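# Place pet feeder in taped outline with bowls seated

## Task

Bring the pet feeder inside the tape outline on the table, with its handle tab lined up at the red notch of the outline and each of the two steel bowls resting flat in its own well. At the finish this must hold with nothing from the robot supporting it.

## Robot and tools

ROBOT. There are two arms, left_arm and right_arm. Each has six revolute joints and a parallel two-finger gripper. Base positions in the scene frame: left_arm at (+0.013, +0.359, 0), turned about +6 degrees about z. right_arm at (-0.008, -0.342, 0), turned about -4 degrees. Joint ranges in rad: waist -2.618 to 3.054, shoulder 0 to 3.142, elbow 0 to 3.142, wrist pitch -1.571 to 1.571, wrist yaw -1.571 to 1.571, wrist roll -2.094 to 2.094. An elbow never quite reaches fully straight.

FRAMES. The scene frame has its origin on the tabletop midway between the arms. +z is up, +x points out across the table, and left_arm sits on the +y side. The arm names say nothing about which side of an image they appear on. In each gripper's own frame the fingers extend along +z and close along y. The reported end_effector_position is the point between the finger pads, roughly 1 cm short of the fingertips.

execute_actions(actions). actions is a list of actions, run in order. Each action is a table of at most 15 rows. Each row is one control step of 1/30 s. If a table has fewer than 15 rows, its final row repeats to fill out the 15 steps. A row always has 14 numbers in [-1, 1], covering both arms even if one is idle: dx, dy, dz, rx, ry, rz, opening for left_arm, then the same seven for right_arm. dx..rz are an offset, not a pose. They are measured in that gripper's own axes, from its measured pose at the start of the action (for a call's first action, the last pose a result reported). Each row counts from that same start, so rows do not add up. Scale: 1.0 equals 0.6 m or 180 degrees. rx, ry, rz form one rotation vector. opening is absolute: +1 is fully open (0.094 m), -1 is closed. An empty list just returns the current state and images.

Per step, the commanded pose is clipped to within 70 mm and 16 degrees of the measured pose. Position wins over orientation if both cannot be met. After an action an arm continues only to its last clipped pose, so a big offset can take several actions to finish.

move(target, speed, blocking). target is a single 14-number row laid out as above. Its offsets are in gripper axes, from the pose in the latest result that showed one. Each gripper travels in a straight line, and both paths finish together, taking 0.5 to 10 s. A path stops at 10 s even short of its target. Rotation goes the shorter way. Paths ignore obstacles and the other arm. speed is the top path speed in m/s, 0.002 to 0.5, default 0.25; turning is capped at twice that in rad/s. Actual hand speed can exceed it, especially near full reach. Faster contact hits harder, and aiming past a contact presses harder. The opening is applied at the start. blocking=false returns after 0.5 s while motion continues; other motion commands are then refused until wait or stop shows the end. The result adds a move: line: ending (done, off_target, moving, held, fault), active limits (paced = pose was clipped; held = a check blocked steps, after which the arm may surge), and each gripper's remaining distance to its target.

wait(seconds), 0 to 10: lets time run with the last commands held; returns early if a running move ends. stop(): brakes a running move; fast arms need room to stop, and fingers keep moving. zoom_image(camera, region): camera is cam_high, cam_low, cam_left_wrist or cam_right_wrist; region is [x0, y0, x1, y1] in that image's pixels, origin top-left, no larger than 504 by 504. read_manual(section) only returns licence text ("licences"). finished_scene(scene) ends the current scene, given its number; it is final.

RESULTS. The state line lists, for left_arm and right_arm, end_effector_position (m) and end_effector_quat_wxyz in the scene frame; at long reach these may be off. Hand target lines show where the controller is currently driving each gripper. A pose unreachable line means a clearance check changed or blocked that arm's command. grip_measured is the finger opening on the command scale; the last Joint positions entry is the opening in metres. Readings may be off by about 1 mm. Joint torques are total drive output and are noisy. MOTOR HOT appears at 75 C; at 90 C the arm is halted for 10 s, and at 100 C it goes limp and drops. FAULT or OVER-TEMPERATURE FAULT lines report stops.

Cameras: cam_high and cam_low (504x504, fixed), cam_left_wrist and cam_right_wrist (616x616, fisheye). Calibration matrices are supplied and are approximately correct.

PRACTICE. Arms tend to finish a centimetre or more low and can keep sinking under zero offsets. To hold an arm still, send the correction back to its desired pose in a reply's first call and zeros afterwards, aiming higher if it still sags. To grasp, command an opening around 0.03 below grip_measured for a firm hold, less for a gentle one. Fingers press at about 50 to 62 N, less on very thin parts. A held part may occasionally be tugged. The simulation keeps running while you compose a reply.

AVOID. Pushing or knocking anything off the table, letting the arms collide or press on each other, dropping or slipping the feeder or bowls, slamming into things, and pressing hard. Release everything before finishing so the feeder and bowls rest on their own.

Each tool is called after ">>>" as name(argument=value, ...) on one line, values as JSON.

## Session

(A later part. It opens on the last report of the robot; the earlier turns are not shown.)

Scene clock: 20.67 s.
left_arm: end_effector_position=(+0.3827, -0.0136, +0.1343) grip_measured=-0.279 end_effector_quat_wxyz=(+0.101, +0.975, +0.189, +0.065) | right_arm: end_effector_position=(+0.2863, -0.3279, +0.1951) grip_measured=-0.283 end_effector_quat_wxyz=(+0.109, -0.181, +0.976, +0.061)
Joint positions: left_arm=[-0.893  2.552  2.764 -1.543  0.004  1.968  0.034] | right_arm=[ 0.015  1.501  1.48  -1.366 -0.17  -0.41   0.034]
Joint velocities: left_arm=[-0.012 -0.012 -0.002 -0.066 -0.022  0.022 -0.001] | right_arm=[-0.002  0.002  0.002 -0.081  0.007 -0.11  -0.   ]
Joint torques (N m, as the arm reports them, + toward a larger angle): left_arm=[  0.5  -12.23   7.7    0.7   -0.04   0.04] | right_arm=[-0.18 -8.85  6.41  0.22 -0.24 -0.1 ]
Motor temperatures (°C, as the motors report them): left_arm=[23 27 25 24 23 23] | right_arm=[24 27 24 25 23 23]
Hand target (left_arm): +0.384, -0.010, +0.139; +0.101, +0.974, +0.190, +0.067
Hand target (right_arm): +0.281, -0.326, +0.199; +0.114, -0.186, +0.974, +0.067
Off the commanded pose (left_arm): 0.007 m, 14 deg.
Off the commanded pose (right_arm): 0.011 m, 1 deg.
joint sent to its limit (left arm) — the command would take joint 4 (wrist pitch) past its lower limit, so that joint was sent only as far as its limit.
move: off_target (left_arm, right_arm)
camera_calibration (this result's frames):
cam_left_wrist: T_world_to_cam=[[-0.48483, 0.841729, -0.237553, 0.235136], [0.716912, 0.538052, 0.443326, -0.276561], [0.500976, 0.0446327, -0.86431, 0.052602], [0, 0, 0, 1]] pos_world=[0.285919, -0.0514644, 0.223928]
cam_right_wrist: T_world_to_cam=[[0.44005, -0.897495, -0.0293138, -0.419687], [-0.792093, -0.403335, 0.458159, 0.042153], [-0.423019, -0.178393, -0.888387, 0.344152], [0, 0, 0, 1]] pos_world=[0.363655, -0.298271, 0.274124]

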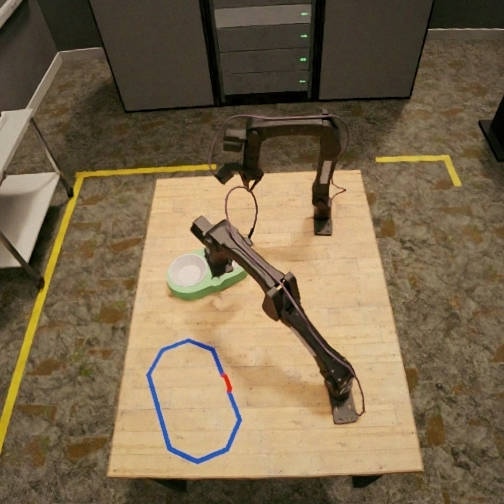

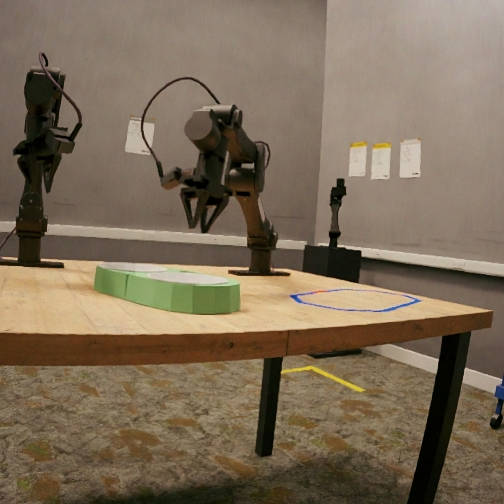

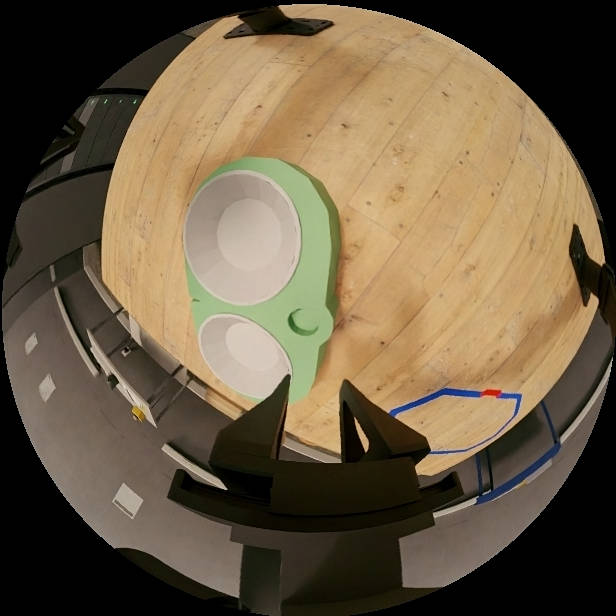

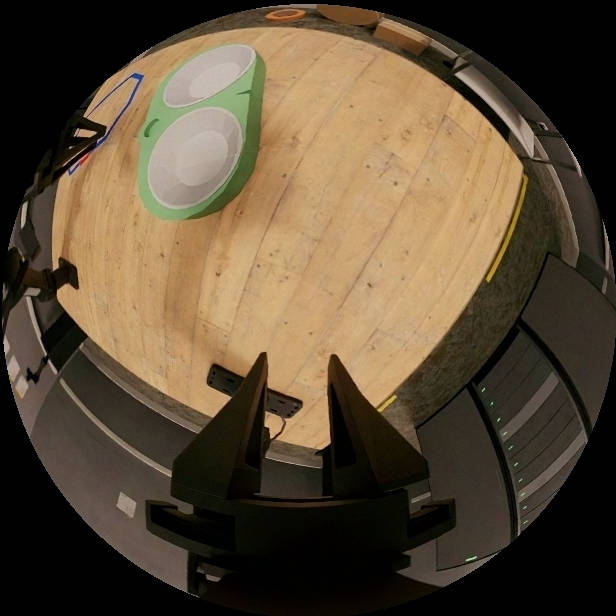

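>>> move(target=[-0.018,-0.008,0.09,0,0,0,-0.28, 0,0,0,0,0,0,-0.28], speed=0.15)

Scene clock: 21.97 s.
left_arm: end_effector_position=(+0.3842, -0.0189, +0.0742) grip_measured=-0.279 end_effector_quat_wxyz=(+0.097, +0.975, +0.191, +0.064) | right_arm: end_effector_position=(+0.2862, -0.3280, +0.1951) grip_measured=-0.283 end_effector_quat_wxyz=(+0.108, -0.182, +0.975, +0.061)
Joint positions: left_arm=[-0.899  2.443  2.313 -1.208 -0.001  1.958  0.034] | right_arm=[ 0.015  1.501  1.48  -1.367 -0.17  -0.411  0.034]
Joint velocities: left_arm=[-0.002 -0.007  0.007  0.007  0.022 -0.066 -0.001] | right_arm=[ 0.017 -0.007  0.002  0.007 -0.095 -0.022 -0.001]
Joint torques (N m, as the arm reports them, + toward a larger angle): left_arm=[ -1.04 -13.4    5.39   0.83   0.02  -0.1 ] | right_arm=[ 0.07 -6.78  7.23  0.32 -0.11 -0.02]
Motor temperatures (°C, as the motors report them): left_arm=[23 27 25 24 23 23] | right_arm=[24 27 24 25 23 23]
Hand target (left_arm): +0.379, -0.022, +0.079; +0.100, +0.975, +0.189, +0.065
Hand target (right_arm): +0.286, -0.328, +0.195; +0.109, -0.181, +0.976, +0.061
Off the commanded pose (left_arm): 0.008 m, 1 deg.
Off the commanded pose (right_arm): 0.000 m, 0 deg.
move: done
camera_calibration (this result's frames):
cam_left_wrist: T_world_to_cam=[[-0.488961, 0.841487, -0.229818, 0.227035], [0.716516, 0.537709, 0.44438, -0.248149], [0.497516, 0.0526165, -0.865858, 0.00180646], [0, 0, 0, 1]] pos_world=[0.287916, -0.0577104, 0.164014]
cam_right_wrist: T_world_to_cam=[[0.441309, -0.896893, -0.0288096, -0.419963], [-0.791451, -0.404156, 0.458545, 0.0415379], [-0.422909, -0.179559, -0.888204, 0.343627], [0, 0, 0, 1]] pos_world=[0.363532, -0.298173, 0.274064]

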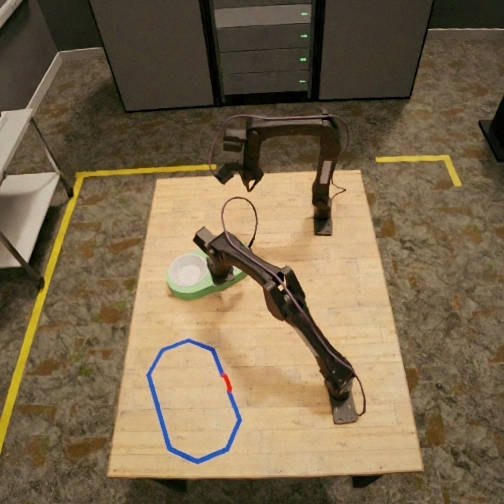

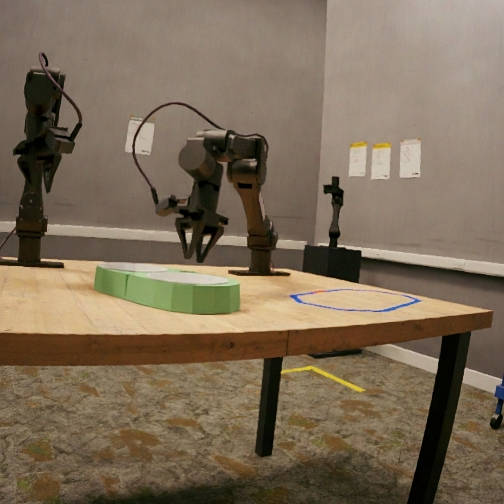

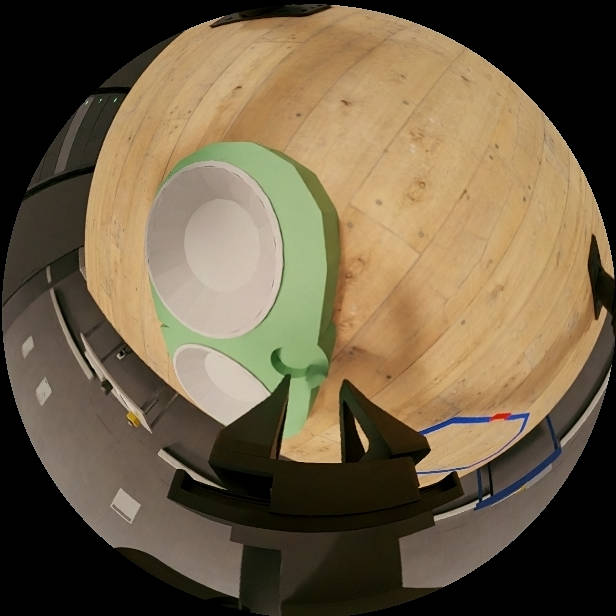

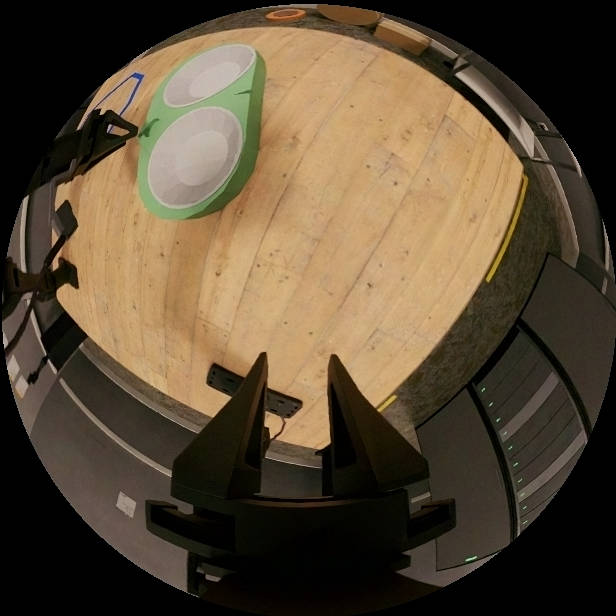

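Shift a bit along -x, then descend.

>>> execute_actions(actions=[[[-0.018,0,0,0,0,0,-0.28,0,0,0,0,0,0,-0.28]],[[-0.004,0,0.04,0,0,0,-0.28,0,0,0,0,0,0,-0.28]],[[0,0,0.0,0,0,0,-0.28,0,0,0,0,0,0,-0.28]]])

Scene clock: 23.57 s.
left_arm: end_effector_position=(+0.3836, -0.0247, +0.0510) grip_measured=-0.279 end_effector_quat_wxyz=(+0.099, +0.974, +0.192, +0.067) | right_arm: end_effector_position=(+0.2862, -0.3280, +0.1951) grip_measured=-0.283 end_effector_quat_wxyz=(+0.108, -0.181, +0.976, +0.061)
Joint positions: left_arm=[-0.91   2.448  2.227 -1.112 -0.007  1.946  0.034] | right_arm=[ 0.015  1.501  1.48  -1.367 -0.17  -0.411  0.034]
Joint velocities: left_arm=[ 0.007 -0.002  0.012 -0.007 -0.037 -0.022  0.   ] | right_arm=[ 0.002 -0.002  0.017  0.037  0.022 -0.022 -0.001]
Joint torques (N m, as the arm reports them, + toward a larger angle): left_arm=[  0.04 -12.53   6.64   0.83   0.02   0.  ] | right_arm=[ 0.06 -6.77  7.24  0.31 -0.11 -0.03]
Motor temperatures (°C, as the motors report them): left_arm=[23 28 25 24 23 23] | right_arm=[24 27 24 25 23 23]
Hand target (left_arm): +0.383, -0.024, +0.051; +0.098, +0.974, +0.192, +0.067
Hand target (right_arm): +0.286, -0.328, +0.195; +0.108, -0.181, +0.976, +0.061
Off the commanded pose (left_arm): 0.000 m, 0 deg.
Off the commanded pose (right_arm): 0.000 m, 0 deg.
camera_calibration (this result's frames):
cam_left_wrist: T_world_to_cam=[[-0.489893, 0.839413, -0.235351, 0.226898], [0.712053, 0.541034, 0.447507, -0.232657], [0.502976, 0.0516484, -0.862756, -0.0199831], [0, 0, 0, 1]] pos_world=[0.286871, -0.0635531, 0.140276]
cam_right_wrist: T_world_to_cam=[[0.441246, -0.896934, -0.0284835, -0.420082], [-0.791469, -0.40393, 0.458714, 0.0415611], [-0.422941, -0.179862, -0.888127, 0.343498], [0, 0, 0, 1]] pos_world=[0.363534, -0.298216, 0.27404]

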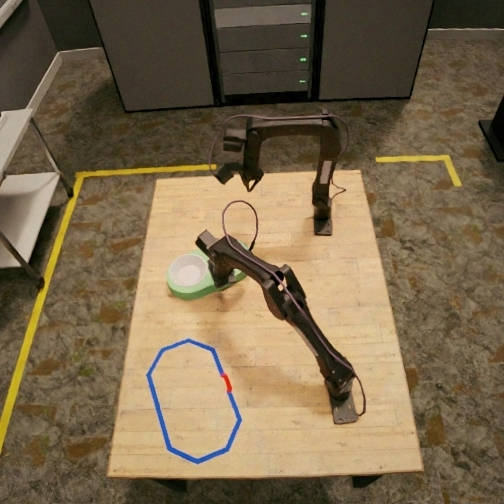

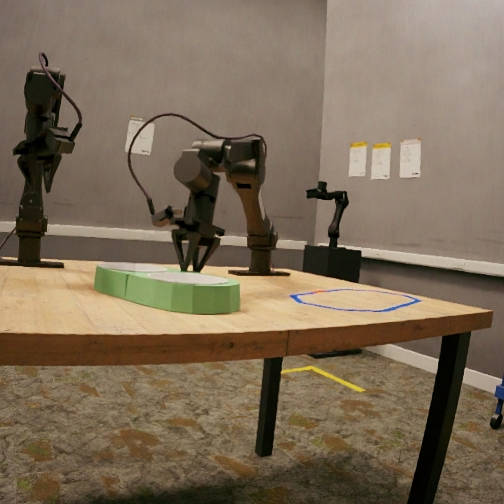

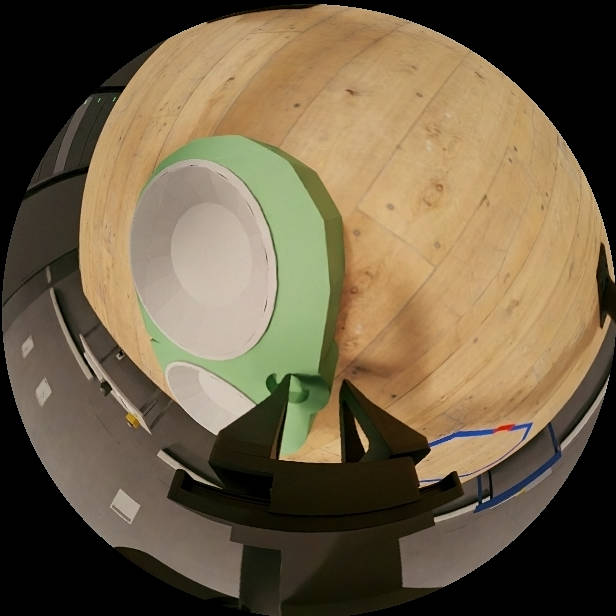

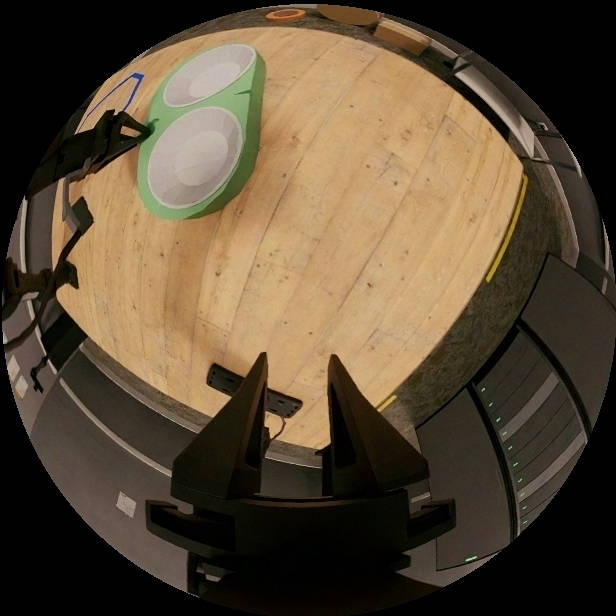

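>>> move(target=[0,0,0,0,0,0,-0.85, 0,0,0,0,0,0,-0.28])

>>> move(target=[0.169,-0.542,-0.106,0.045,0.107,-0.475,-0.85, 0,0,0,0,0,0,-0.28], speed=0.12)

Scene clock: 24.50 s.
left_arm: end_effector_position=(+0.3849, -0.0255, +0.0531) grip_measured=-0.849 end_effector_quat_wxyz=(+0.102, +0.973, +0.193, +0.070) | right_arm: end_effector_position=(+0.2862, -0.3281, +0.1951) grip_measured=-0.283 end_effector_quat_wxyz=(+0.108, -0.181, +0.976, +0.061)
Joint positions: left_arm=[-0.91   2.444  2.227 -1.106 -0.009  1.945  0.007] | right_arm=[ 0.015  1.501  1.48  -1.367 -0.169 -0.411  0.034]
Joint velocities: left_arm=[ 0.002 -0.017 -0.007 -0.007  0.037  0.037 -0.001] | right_arm=[ 0.002 -0.017  0.012 -0.051 -0.095 -0.051  0.   ]
Joint torques (N m, as the arm reports them, + toward a larger angle): left_arm=[ -0.01 -12.36   6.44   0.79   0.04   0.03] | right_arm=[ 0.06 -6.78  7.25  0.31 -0.11 -0.03]
Motor temperatures (°C, as the motors report them): left_arm=[23 28 25 24 23 23] | right_arm=[24 27 24 25 23 23]
Hand target (left_arm): +0.384, -0.025, +0.051; +0.099, +0.974, +0.192, +0.067
Hand target (right_arm): +0.286, -0.328, +0.195; +0.108, -0.181, +0.976, +0.061
Off the commanded pose (left_arm): 0.003 m, 1 deg.
Off the commanded pose (right_arm): 0.000 m, 0 deg.
move: done
camera_calibration (this result's frames):
cam_left_wrist: T_world_to_cam=[[-0.489822, 0.837207, -0.243226, 0.229065], [0.707621, 0.544747, 0.450026, -0.232442], [0.509262, 0.0483212, -0.859254, -0.0215062], [0, 0, 0, 1]] pos_world=[0.287634, -0.0641131, 0.14184]
cam_right_wrist: T_world_to_cam=[[0.441183, -0.896975, -0.0281574, -0.420201], [-0.791486, -0.403703, 0.458883, 0.0415844], [-0.422974, -0.180165, -0.888051, 0.34337], [0, 0, 0, 1]] pos_world=[0.363536, -0.298259, 0.274016]

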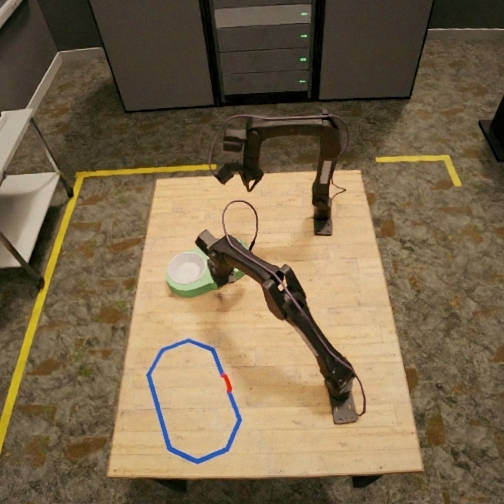

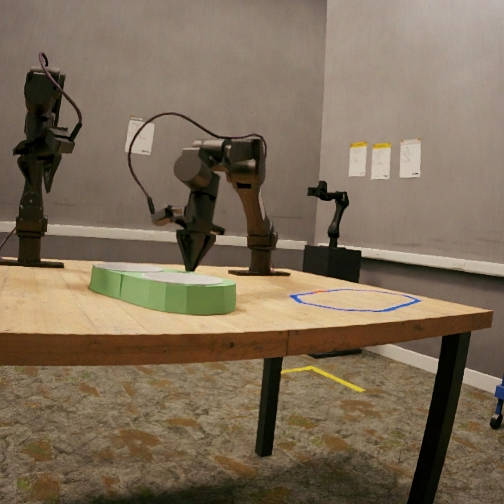

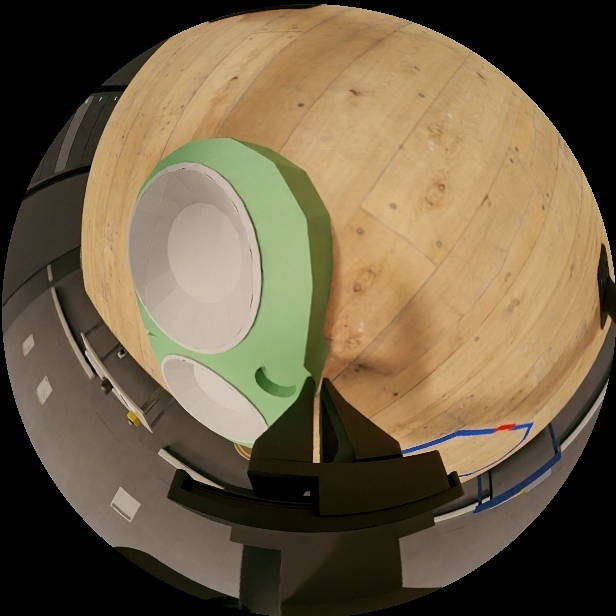

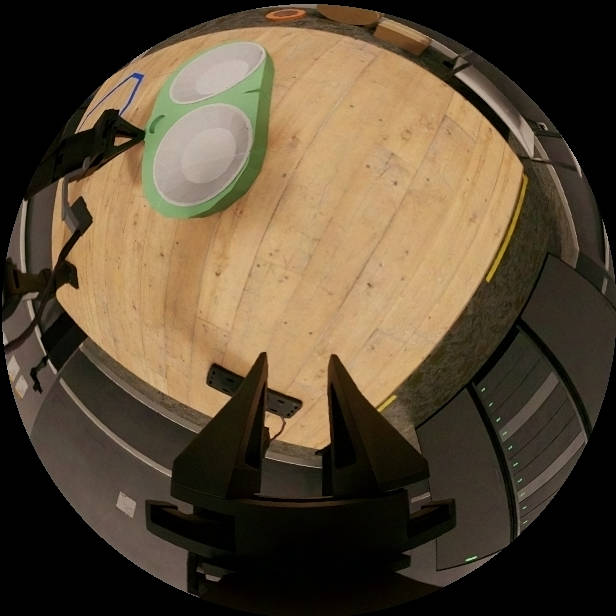

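Scene clock: 31.23 s.
left_arm: end_effector_position=(+0.3506, +0.3144, +0.0457) grip_measured=-0.849 end_effector_quat_wxyz=(+0.027, +0.574, +0.810, +0.113) | right_arm: end_effector_position=(+0.2862, -0.3281, +0.1951) grip_measured=-0.283 end_effector_quat_wxyz=(+0.108, -0.181, +0.976, +0.061)
Joint positions: left_arm=[-0.336  1.761  1.16  -0.833 -0.189  1.013  0.007] | right_arm=[ 0.015  1.501  1.48  -1.367 -0.169 -0.411  0.034]
Joint velocities: left_arm=[-0.002 -0.002 -0.002 -0.037 -0.051 -0.007  0.   ] | right_arm=[ 0.022  0.002  0.002  0.037 -0.022 -0.095  0.001]
Joint torques (N m, as the arm reports them, + toward a larger angle): left_arm=[ 1.01 -8.56  5.17  0.54 -0.17 -0.1 ] | right_arm=[ 0.07 -6.79  7.23  0.31 -0.11 -0.03]
Motor temperatures (°C, as the motors report them): left_arm=[23 29 24 24 23 23] | right_arm=[24 26 25 25 23 23]
Hand target (left_arm): +0.347, +0.319, +0.050; +0.028, +0.566, +0.816, +0.115
Hand target (right_arm): +0.286, -0.328, +0.195; +0.108, -0.181, +0.976, +0.061
Off the commanded pose (left_arm): 0.008 m, 1 deg.
Off the commanded pose (right_arm): 0.000 m, 0 deg.
move: done
camera_calibration (this result's frames):
cam_left_wrist: T_world_to_cam=[[-0.864448, -0.446728, -0.230572, 0.460277], [-0.502021, 0.742883, 0.442832, -0.0278377], [-0.0265375, 0.498557, -0.866451, 0.0198721], [0, 0, 0, 1]] pos_world=[0.384438, 0.216391, 0.135673]
cam_right_wrist: T_world_to_cam=[[0.441183, -0.896975, -0.0281574, -0.420201], [-0.791486, -0.403703, 0.458883, 0.0415844], [-0.422974, -0.180165, -0.888051, 0.34337], [0, 0, 0, 1]] pos_world=[0.363536, -0.298259, 0.274016]

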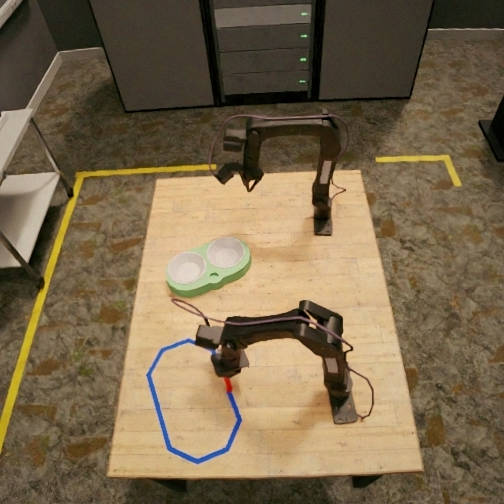

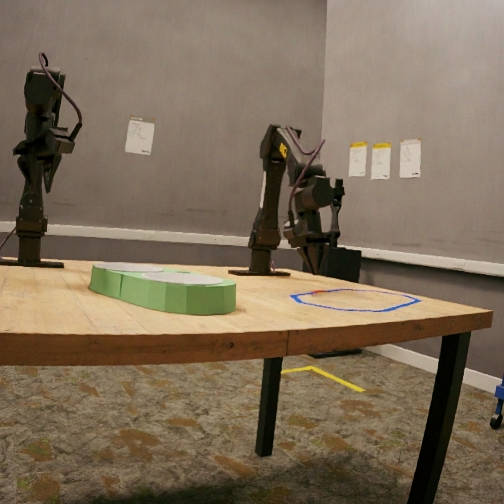

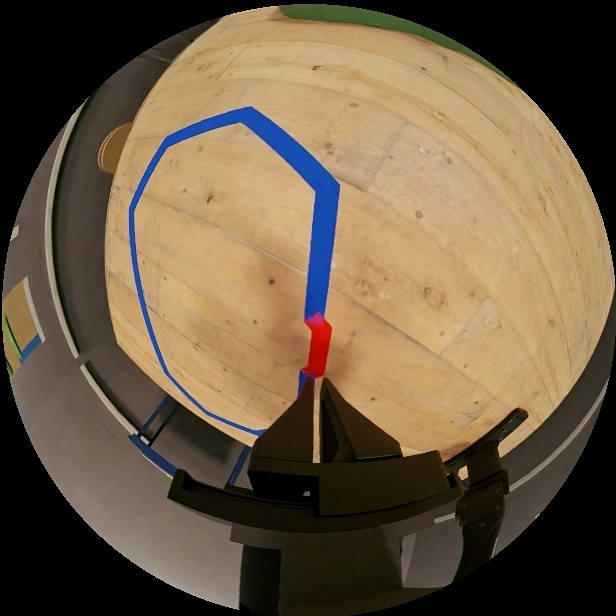

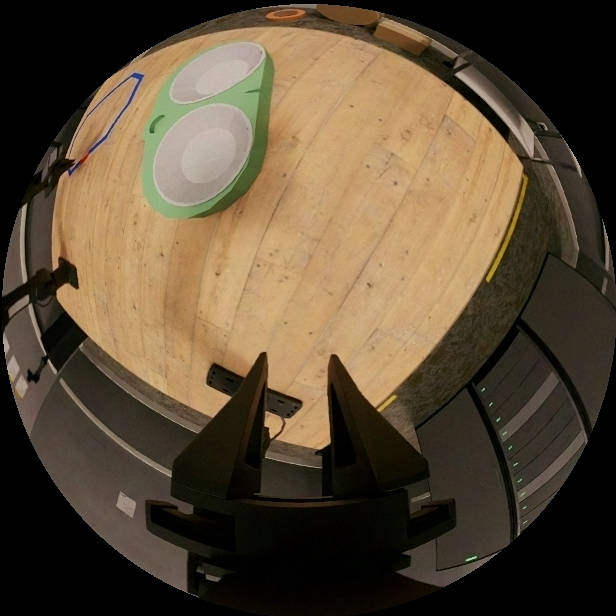

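>>> move(target=[-0.542,-0.117,-0.151,-0.042,-0.105,0.475,-0.28, 0,0,0,0,0,0,-0.28], speed=0.3)

Scene clock: 34.87 s.
left_arm: end_effector_position=(+0.3886, -0.0229, +0.0926) grip_measured=-0.281 end_effector_quat_wxyz=(+0.099, +0.974, +0.191, +0.075) | right_arm: end_effector_position=(+0.2862, -0.3282, +0.1951) grip_measured=-0.283 end_effector_quat_wxyz=(+0.108, -0.181, +0.976, +0.060)
Joint positions: left_arm=[-0.905  2.481  2.452 -1.294 -0.019  1.955  0.034] | right_arm=[ 0.015  1.501  1.48  -1.367 -0.169 -0.411  0.034]
Joint velocities: left_arm=[-0.007 -0.012 -0.002 -0.007 -0.095 -0.037 -0.001] | right_arm=[ 0.017 -0.002 -0.007 -0.022 -0.022 -0.007 -0.   ]
Joint torques (N m, as the arm reports them, + toward a larger angle): left_arm=[ -0.61 -11.52   8.21   0.63   0.19   0.06] | right_arm=[ 0.06 -6.79  7.24  0.31 -0.11 -0.03]
Motor temperatures (°C, as the motors report them): left_arm=[23 29 25 24 23 23] | right_arm=[24 26 25 25 23 23]
Hand target (left_arm): +0.383, -0.027, +0.092; +0.098, +0.976, +0.185, +0.065
Hand target (right_arm): +0.286, -0.328, +0.195; +0.108, -0.181, +0.976, +0.061
Off the commanded pose (left_arm): 0.009 m, 2 deg.
Off the commanded pose (right_arm): 0.000 m, 0 deg.
move: done
camera_calibration (this result's frames):
cam_left_wrist: T_world_to_cam=[[-0.485833, 0.840288, -0.24059, 0.236544], [0.704624, 0.539399, 0.461036, -0.254242], [0.517176, 0.0544605, -0.854144, 0.00700705], [0, 0, 0, 1]] pos_world=[0.290442, -0.0620087, 0.18011]
cam_right_wrist: T_world_to_cam=[[0.44112, -0.897016, -0.0278312, -0.42032], [-0.791504, -0.403476, 0.459051, 0.0416077], [-0.423006, -0.180468, -0.887974, 0.343242], [0, 0, 0, 1]] pos_world=[0.363538, -0.298301, 0.273992]

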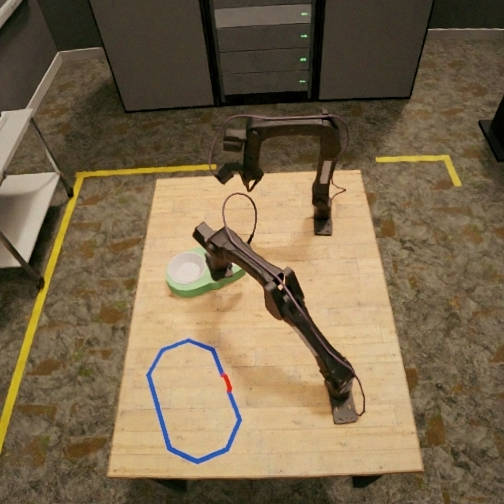

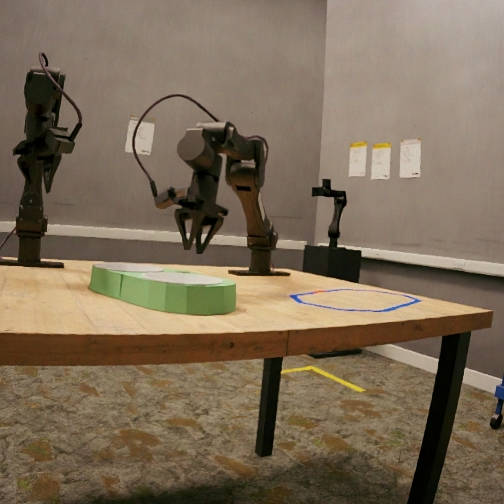

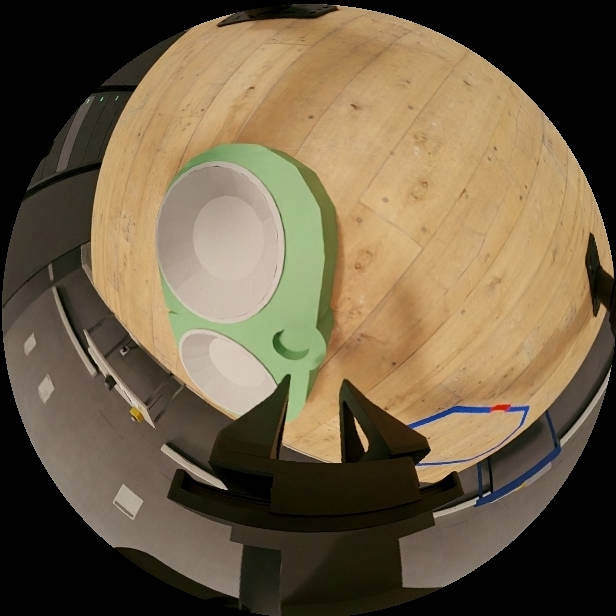

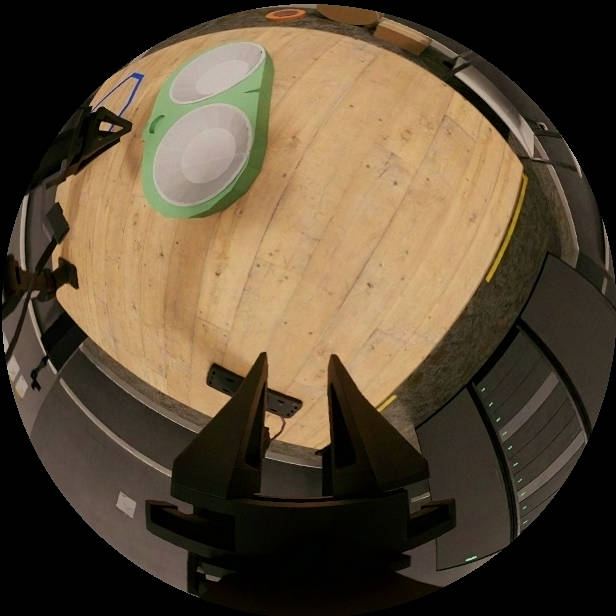

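>>> execute_actions(actions=[[[-0.02,0,0.03,0,0,0,-0.28,0,0,0,0,0,0,-0.28]],[[-0.004,0,0.04,0,0,0,-0.28,0,0,0,0,0,0,-0.28]],[[0,0,0.03,0,0,0,-0.28,0,0,0,0,0,0,-0.28]],[[0,0,0.0,0,0,0,-0.28,0,0,0,0,0,0,-0.28]]])

Scene clock: 37.03 s.
left_arm: end_effector_position=(+0.3948, -0.0351, +0.0436) grip_measured=-0.281 end_effector_quat_wxyz=(+0.104, +0.972, +0.193, +0.086) | right_arm: end_effector_position=(+0.2862, -0.3282, +0.1951) grip_measured=-0.283 end_effector_quat_wxyz=(+0.108, -0.181, +0.976, +0.060)
Joint positions: left_arm=[-0.917  2.496  2.279 -1.084 -0.035  1.941  0.034] | right_arm=[ 0.015  1.501  1.48  -1.367 -0.169 -0.411  0.034]
Joint velocities: left_arm=[-0.012  0.017 -0.002 -0.037 -0.022 -0.051  0.001] | right_arm=[-0.007 -0.022  0.007  0.022  0.066 -0.022  0.   ]
Joint torques (N m, as the arm reports them, + toward a larger angle): left_arm=[ -0.12 -12.72   6.67   0.93  -0.01   0.01] | right_arm=[ 0.07 -6.79  7.23  0.31 -0.11 -0.03]
Motor temperatures (°C, as the motors report them): left_arm=[23 30 25 24 23 23] | right_arm=[24 26 25 25 23 23]
Hand target (left_arm): +0.395, -0.035, +0.044; +0.104, +0.972, +0.193, +0.086
Hand target (right_arm): +0.286, -0.328, +0.195; +0.108, -0.181, +0.976, +0.060
Off the commanded pose (left_arm): 0.000 m, 0 deg.
Off the commanded pose (right_arm): 0.000 m, 0 deg.
camera_calibration (this result's frames):
cam_left_wrist: T_world_to_cam=[[-0.483987, 0.83617, -0.258024, 0.237904], [0.69127, 0.546127, 0.473171, -0.224362], [0.536565, 0.0506445, -0.842338, -0.0456766], [0, 0, 0, 1]] pos_world=[0.294746, -0.0740849, 0.129072]
cam_right_wrist: T_world_to_cam=[[0.441057, -0.897057, -0.0275051, -0.420438], [-0.791522, -0.403249, 0.45922, 0.0416311], [-0.423038, -0.180771, -0.887897, 0.343114], [0, 0, 0, 1]] pos_world=[0.363539, -0.298344, 0.273968]

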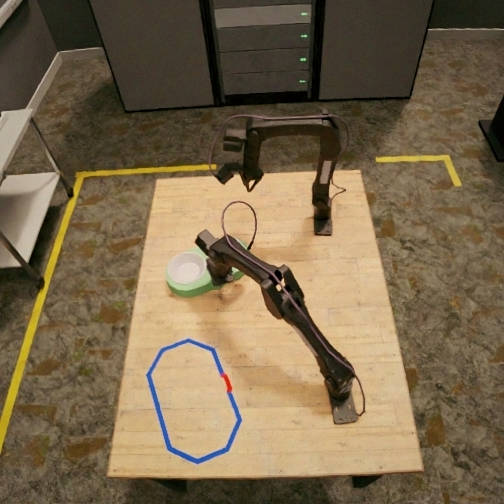

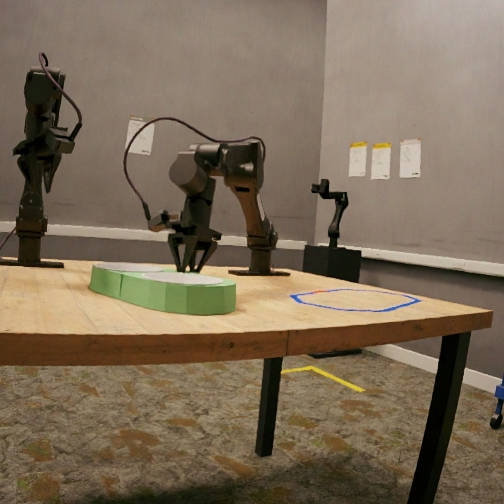

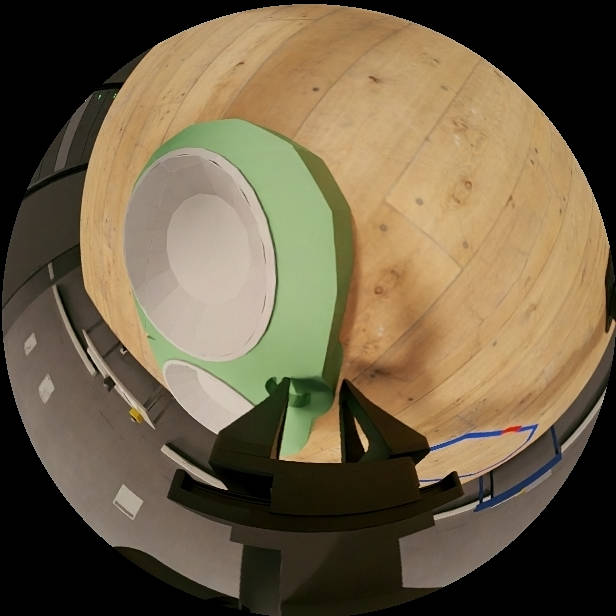

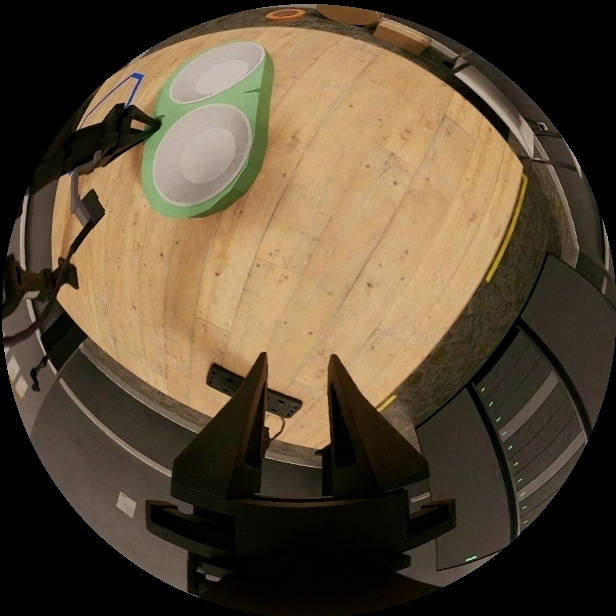

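>>> move(target=[0,0,0,0,0,0,-0.85, 0,0,0,0,0,0,-0.28])

Scene clock: 37.83 s.
left_arm: end_effector_position=(+0.3958, -0.0332, +0.0435) grip_measured=-0.680 end_effector_quat_wxyz=(+0.100, +0.972, +0.190, +0.091) | right_arm: end_effector_position=(+0.2862, -0.3283, +0.1950) grip_measured=-0.283 end_effector_quat_wxyz=(+0.108, -0.181, +0.976, +0.060)
Joint positions: left_arm=[-0.917  2.496  2.279 -1.087 -0.046  1.948  0.015] | right_arm=[ 0.015  1.501  1.48  -1.367 -0.168 -0.411  0.034]
Joint velocities: left_arm=[-0.007 -0.012  0.012  0.051 -0.022 -0.051 -0.   ] | right_arm=[-0.002  0.002  0.002 -0.095 -0.081 -0.037 -0.   ]
Joint torques (N m, as the arm reports them, + toward a larger angle): left_arm=[ -0.1  -12.7    6.55   0.95   0.13  -0.07] | right_arm=[ 0.07 -6.79  7.24  0.31 -0.11 -0.03]
Motor temperatures (°C, as the motors report them): left_arm=[23 30 25 24 23 23] | right_arm=[24 26 25 25 23 23]
Hand target (left_arm): +0.395, -0.035, +0.044; +0.104, +0.972, +0.192, +0.086
Hand target (right_arm): +0.286, -0.328, +0.195; +0.108, -0.181, +0.976, +0.060
Off the commanded pose (left_arm): 0.002 m, 1 deg.
Off the commanded pose (right_arm): 0.000 m, 0 deg.
move: done
camera_calibration (this result's frames):
cam_left_wrist: T_world_to_cam=[[-0.479109, 0.840697, -0.252354, 0.234778], [0.689712, 0.538399, 0.484173, -0.226173], [0.54291, 0.0579197, -0.837791, -0.0488703], [0, 0, 0, 1]] pos_world=[0.295011, -0.0727753, 0.127811]
cam_right_wrist: T_world_to_cam=[[0.440994, -0.897098, -0.0271789, -0.420557], [-0.79154, -0.403022, 0.459388, 0.0416545], [-0.42307, -0.181074, -0.88782, 0.342986], [0, 0, 0, 1]] pos_world=[0.363541, -0.298387, 0.273944]

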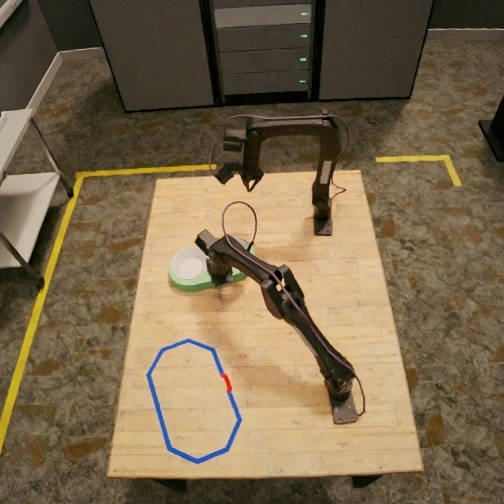

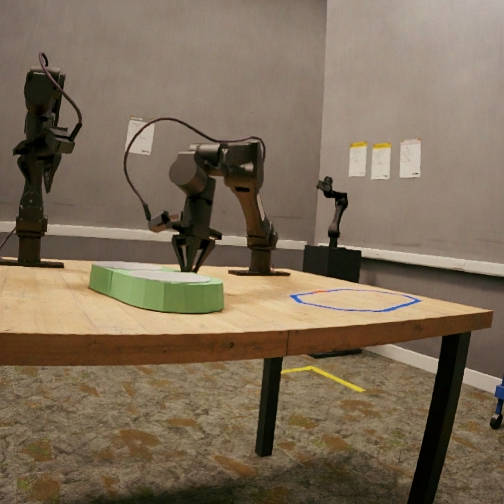

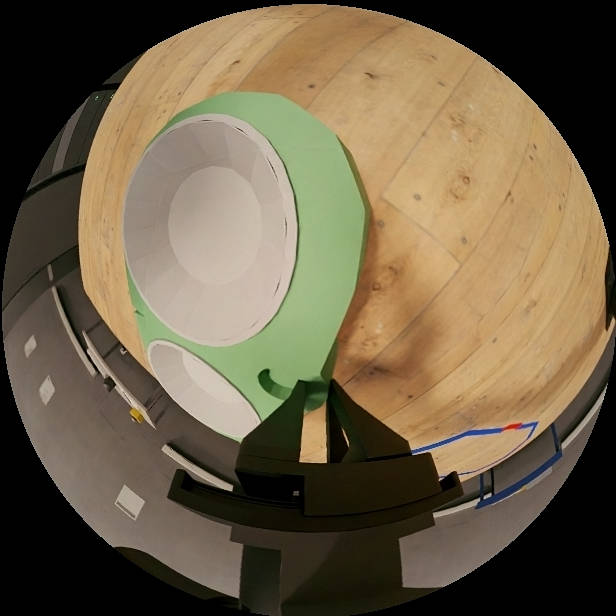

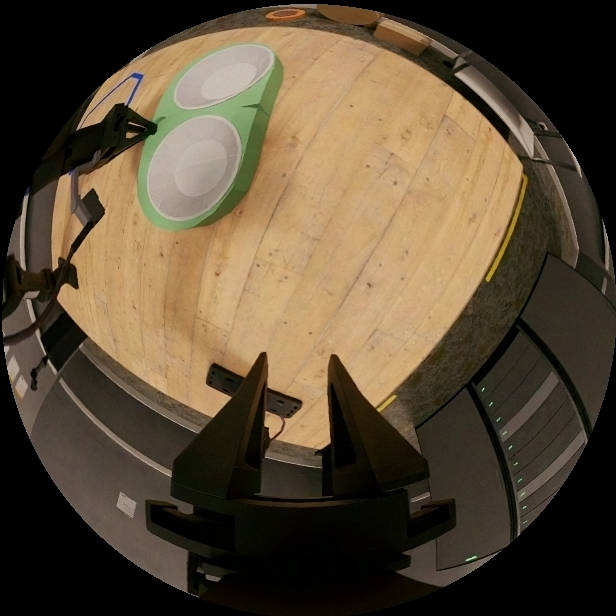

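>>> move(target=[0.178,-0.556,-0.107,0.073,0.121,-0.508,-0.85, 0,0,0,0,0,0,-0.28], speed=0.12)

Scene clock: 45.17 s.
left_arm: end_effector_position=(+0.3630, +0.3118, +0.0412) grip_measured=-0.681 end_effector_quat_wxyz=(+0.002, +0.535, +0.836, +0.124) | right_arm: end_effector_position=(+0.2862, -0.3283, +0.1950) grip_measured=-0.283 end_effector_quat_wxyz=(+0.108, -0.181, +0.976, +0.060)
Joint positions: left_arm=[-0.358  1.857  1.26  -0.891 -0.235  0.893  0.015] | right_arm=[ 0.015  1.501  1.48  -1.367 -0.168 -0.411  0.034]
Joint velocities: left_arm=[-0.002  0.002  0.007 -0.007 -0.037 -0.007 -0.   ] | right_arm=[ 0.002  0.007  0.012 -0.095  0.007 -0.081 -0.001]
Joint torques (N m, as the arm reports them, + toward a larger angle): left_arm=[ 1.48 -8.65  4.36  0.56 -0.29 -0.24] | right_arm=[ 0.06 -6.79  7.23  0.31 -0.11 -0.03]
Motor temperatures (°C, as the motors report them): left_arm=[23 30 25 24 23 23] | right_arm=[24 25 25 25 23 23]
Hand target (left_arm): +0.360, +0.321, +0.042; -0.001, +0.518, +0.845, +0.133
Hand target (right_arm): +0.286, -0.328, +0.195; +0.108, -0.181, +0.976, +0.060
Off the commanded pose (left_arm): 0.010 m, 3 deg.
Off the commanded pose (right_arm): 0.000 m, 0 deg.
move: off_target (left_arm)
camera_calibration (this result's frames):
cam_left_wrist: T_world_to_cam=[[-0.820506, -0.521824, -0.233387, 0.476384], [-0.563881, 0.671807, 0.480327, 0.0253364], [-0.0938551, 0.525714, -0.845468, 0.0326211], [0, 0, 0, 1]] pos_world=[0.408225, 0.214418, 0.126592]
cam_right_wrist: T_world_to_cam=[[0.440994, -0.897098, -0.0271789, -0.420557], [-0.79154, -0.403022, 0.459388, 0.0416545], [-0.42307, -0.181074, -0.88782, 0.342986], [0, 0, 0, 1]] pos_world=[0.363541, -0.298387, 0.273944]

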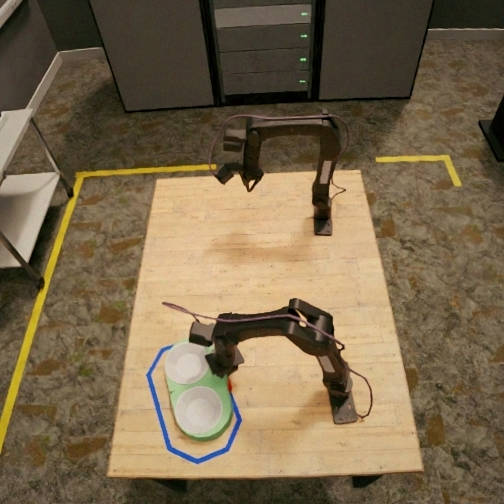

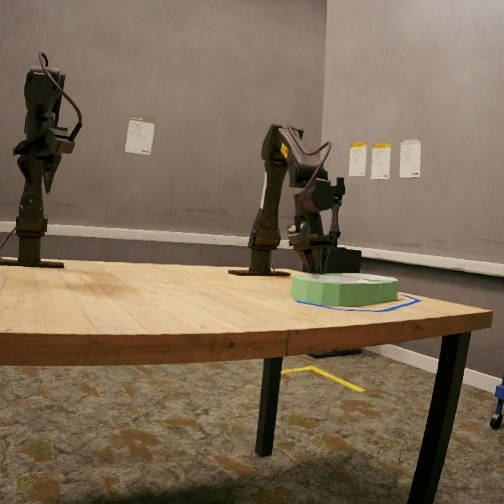

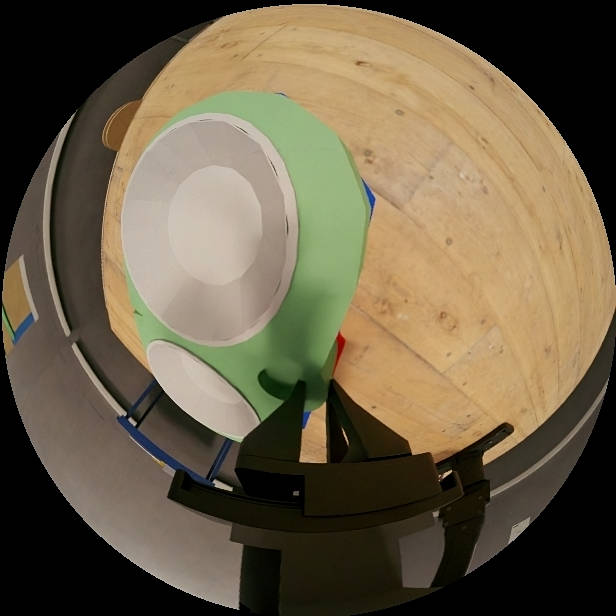

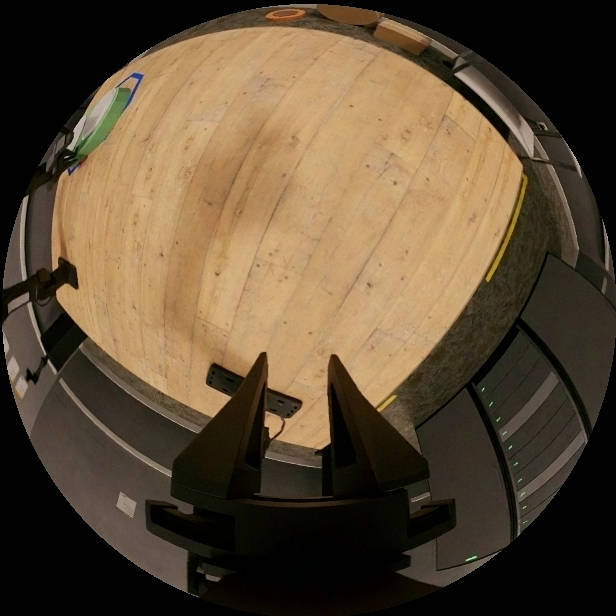

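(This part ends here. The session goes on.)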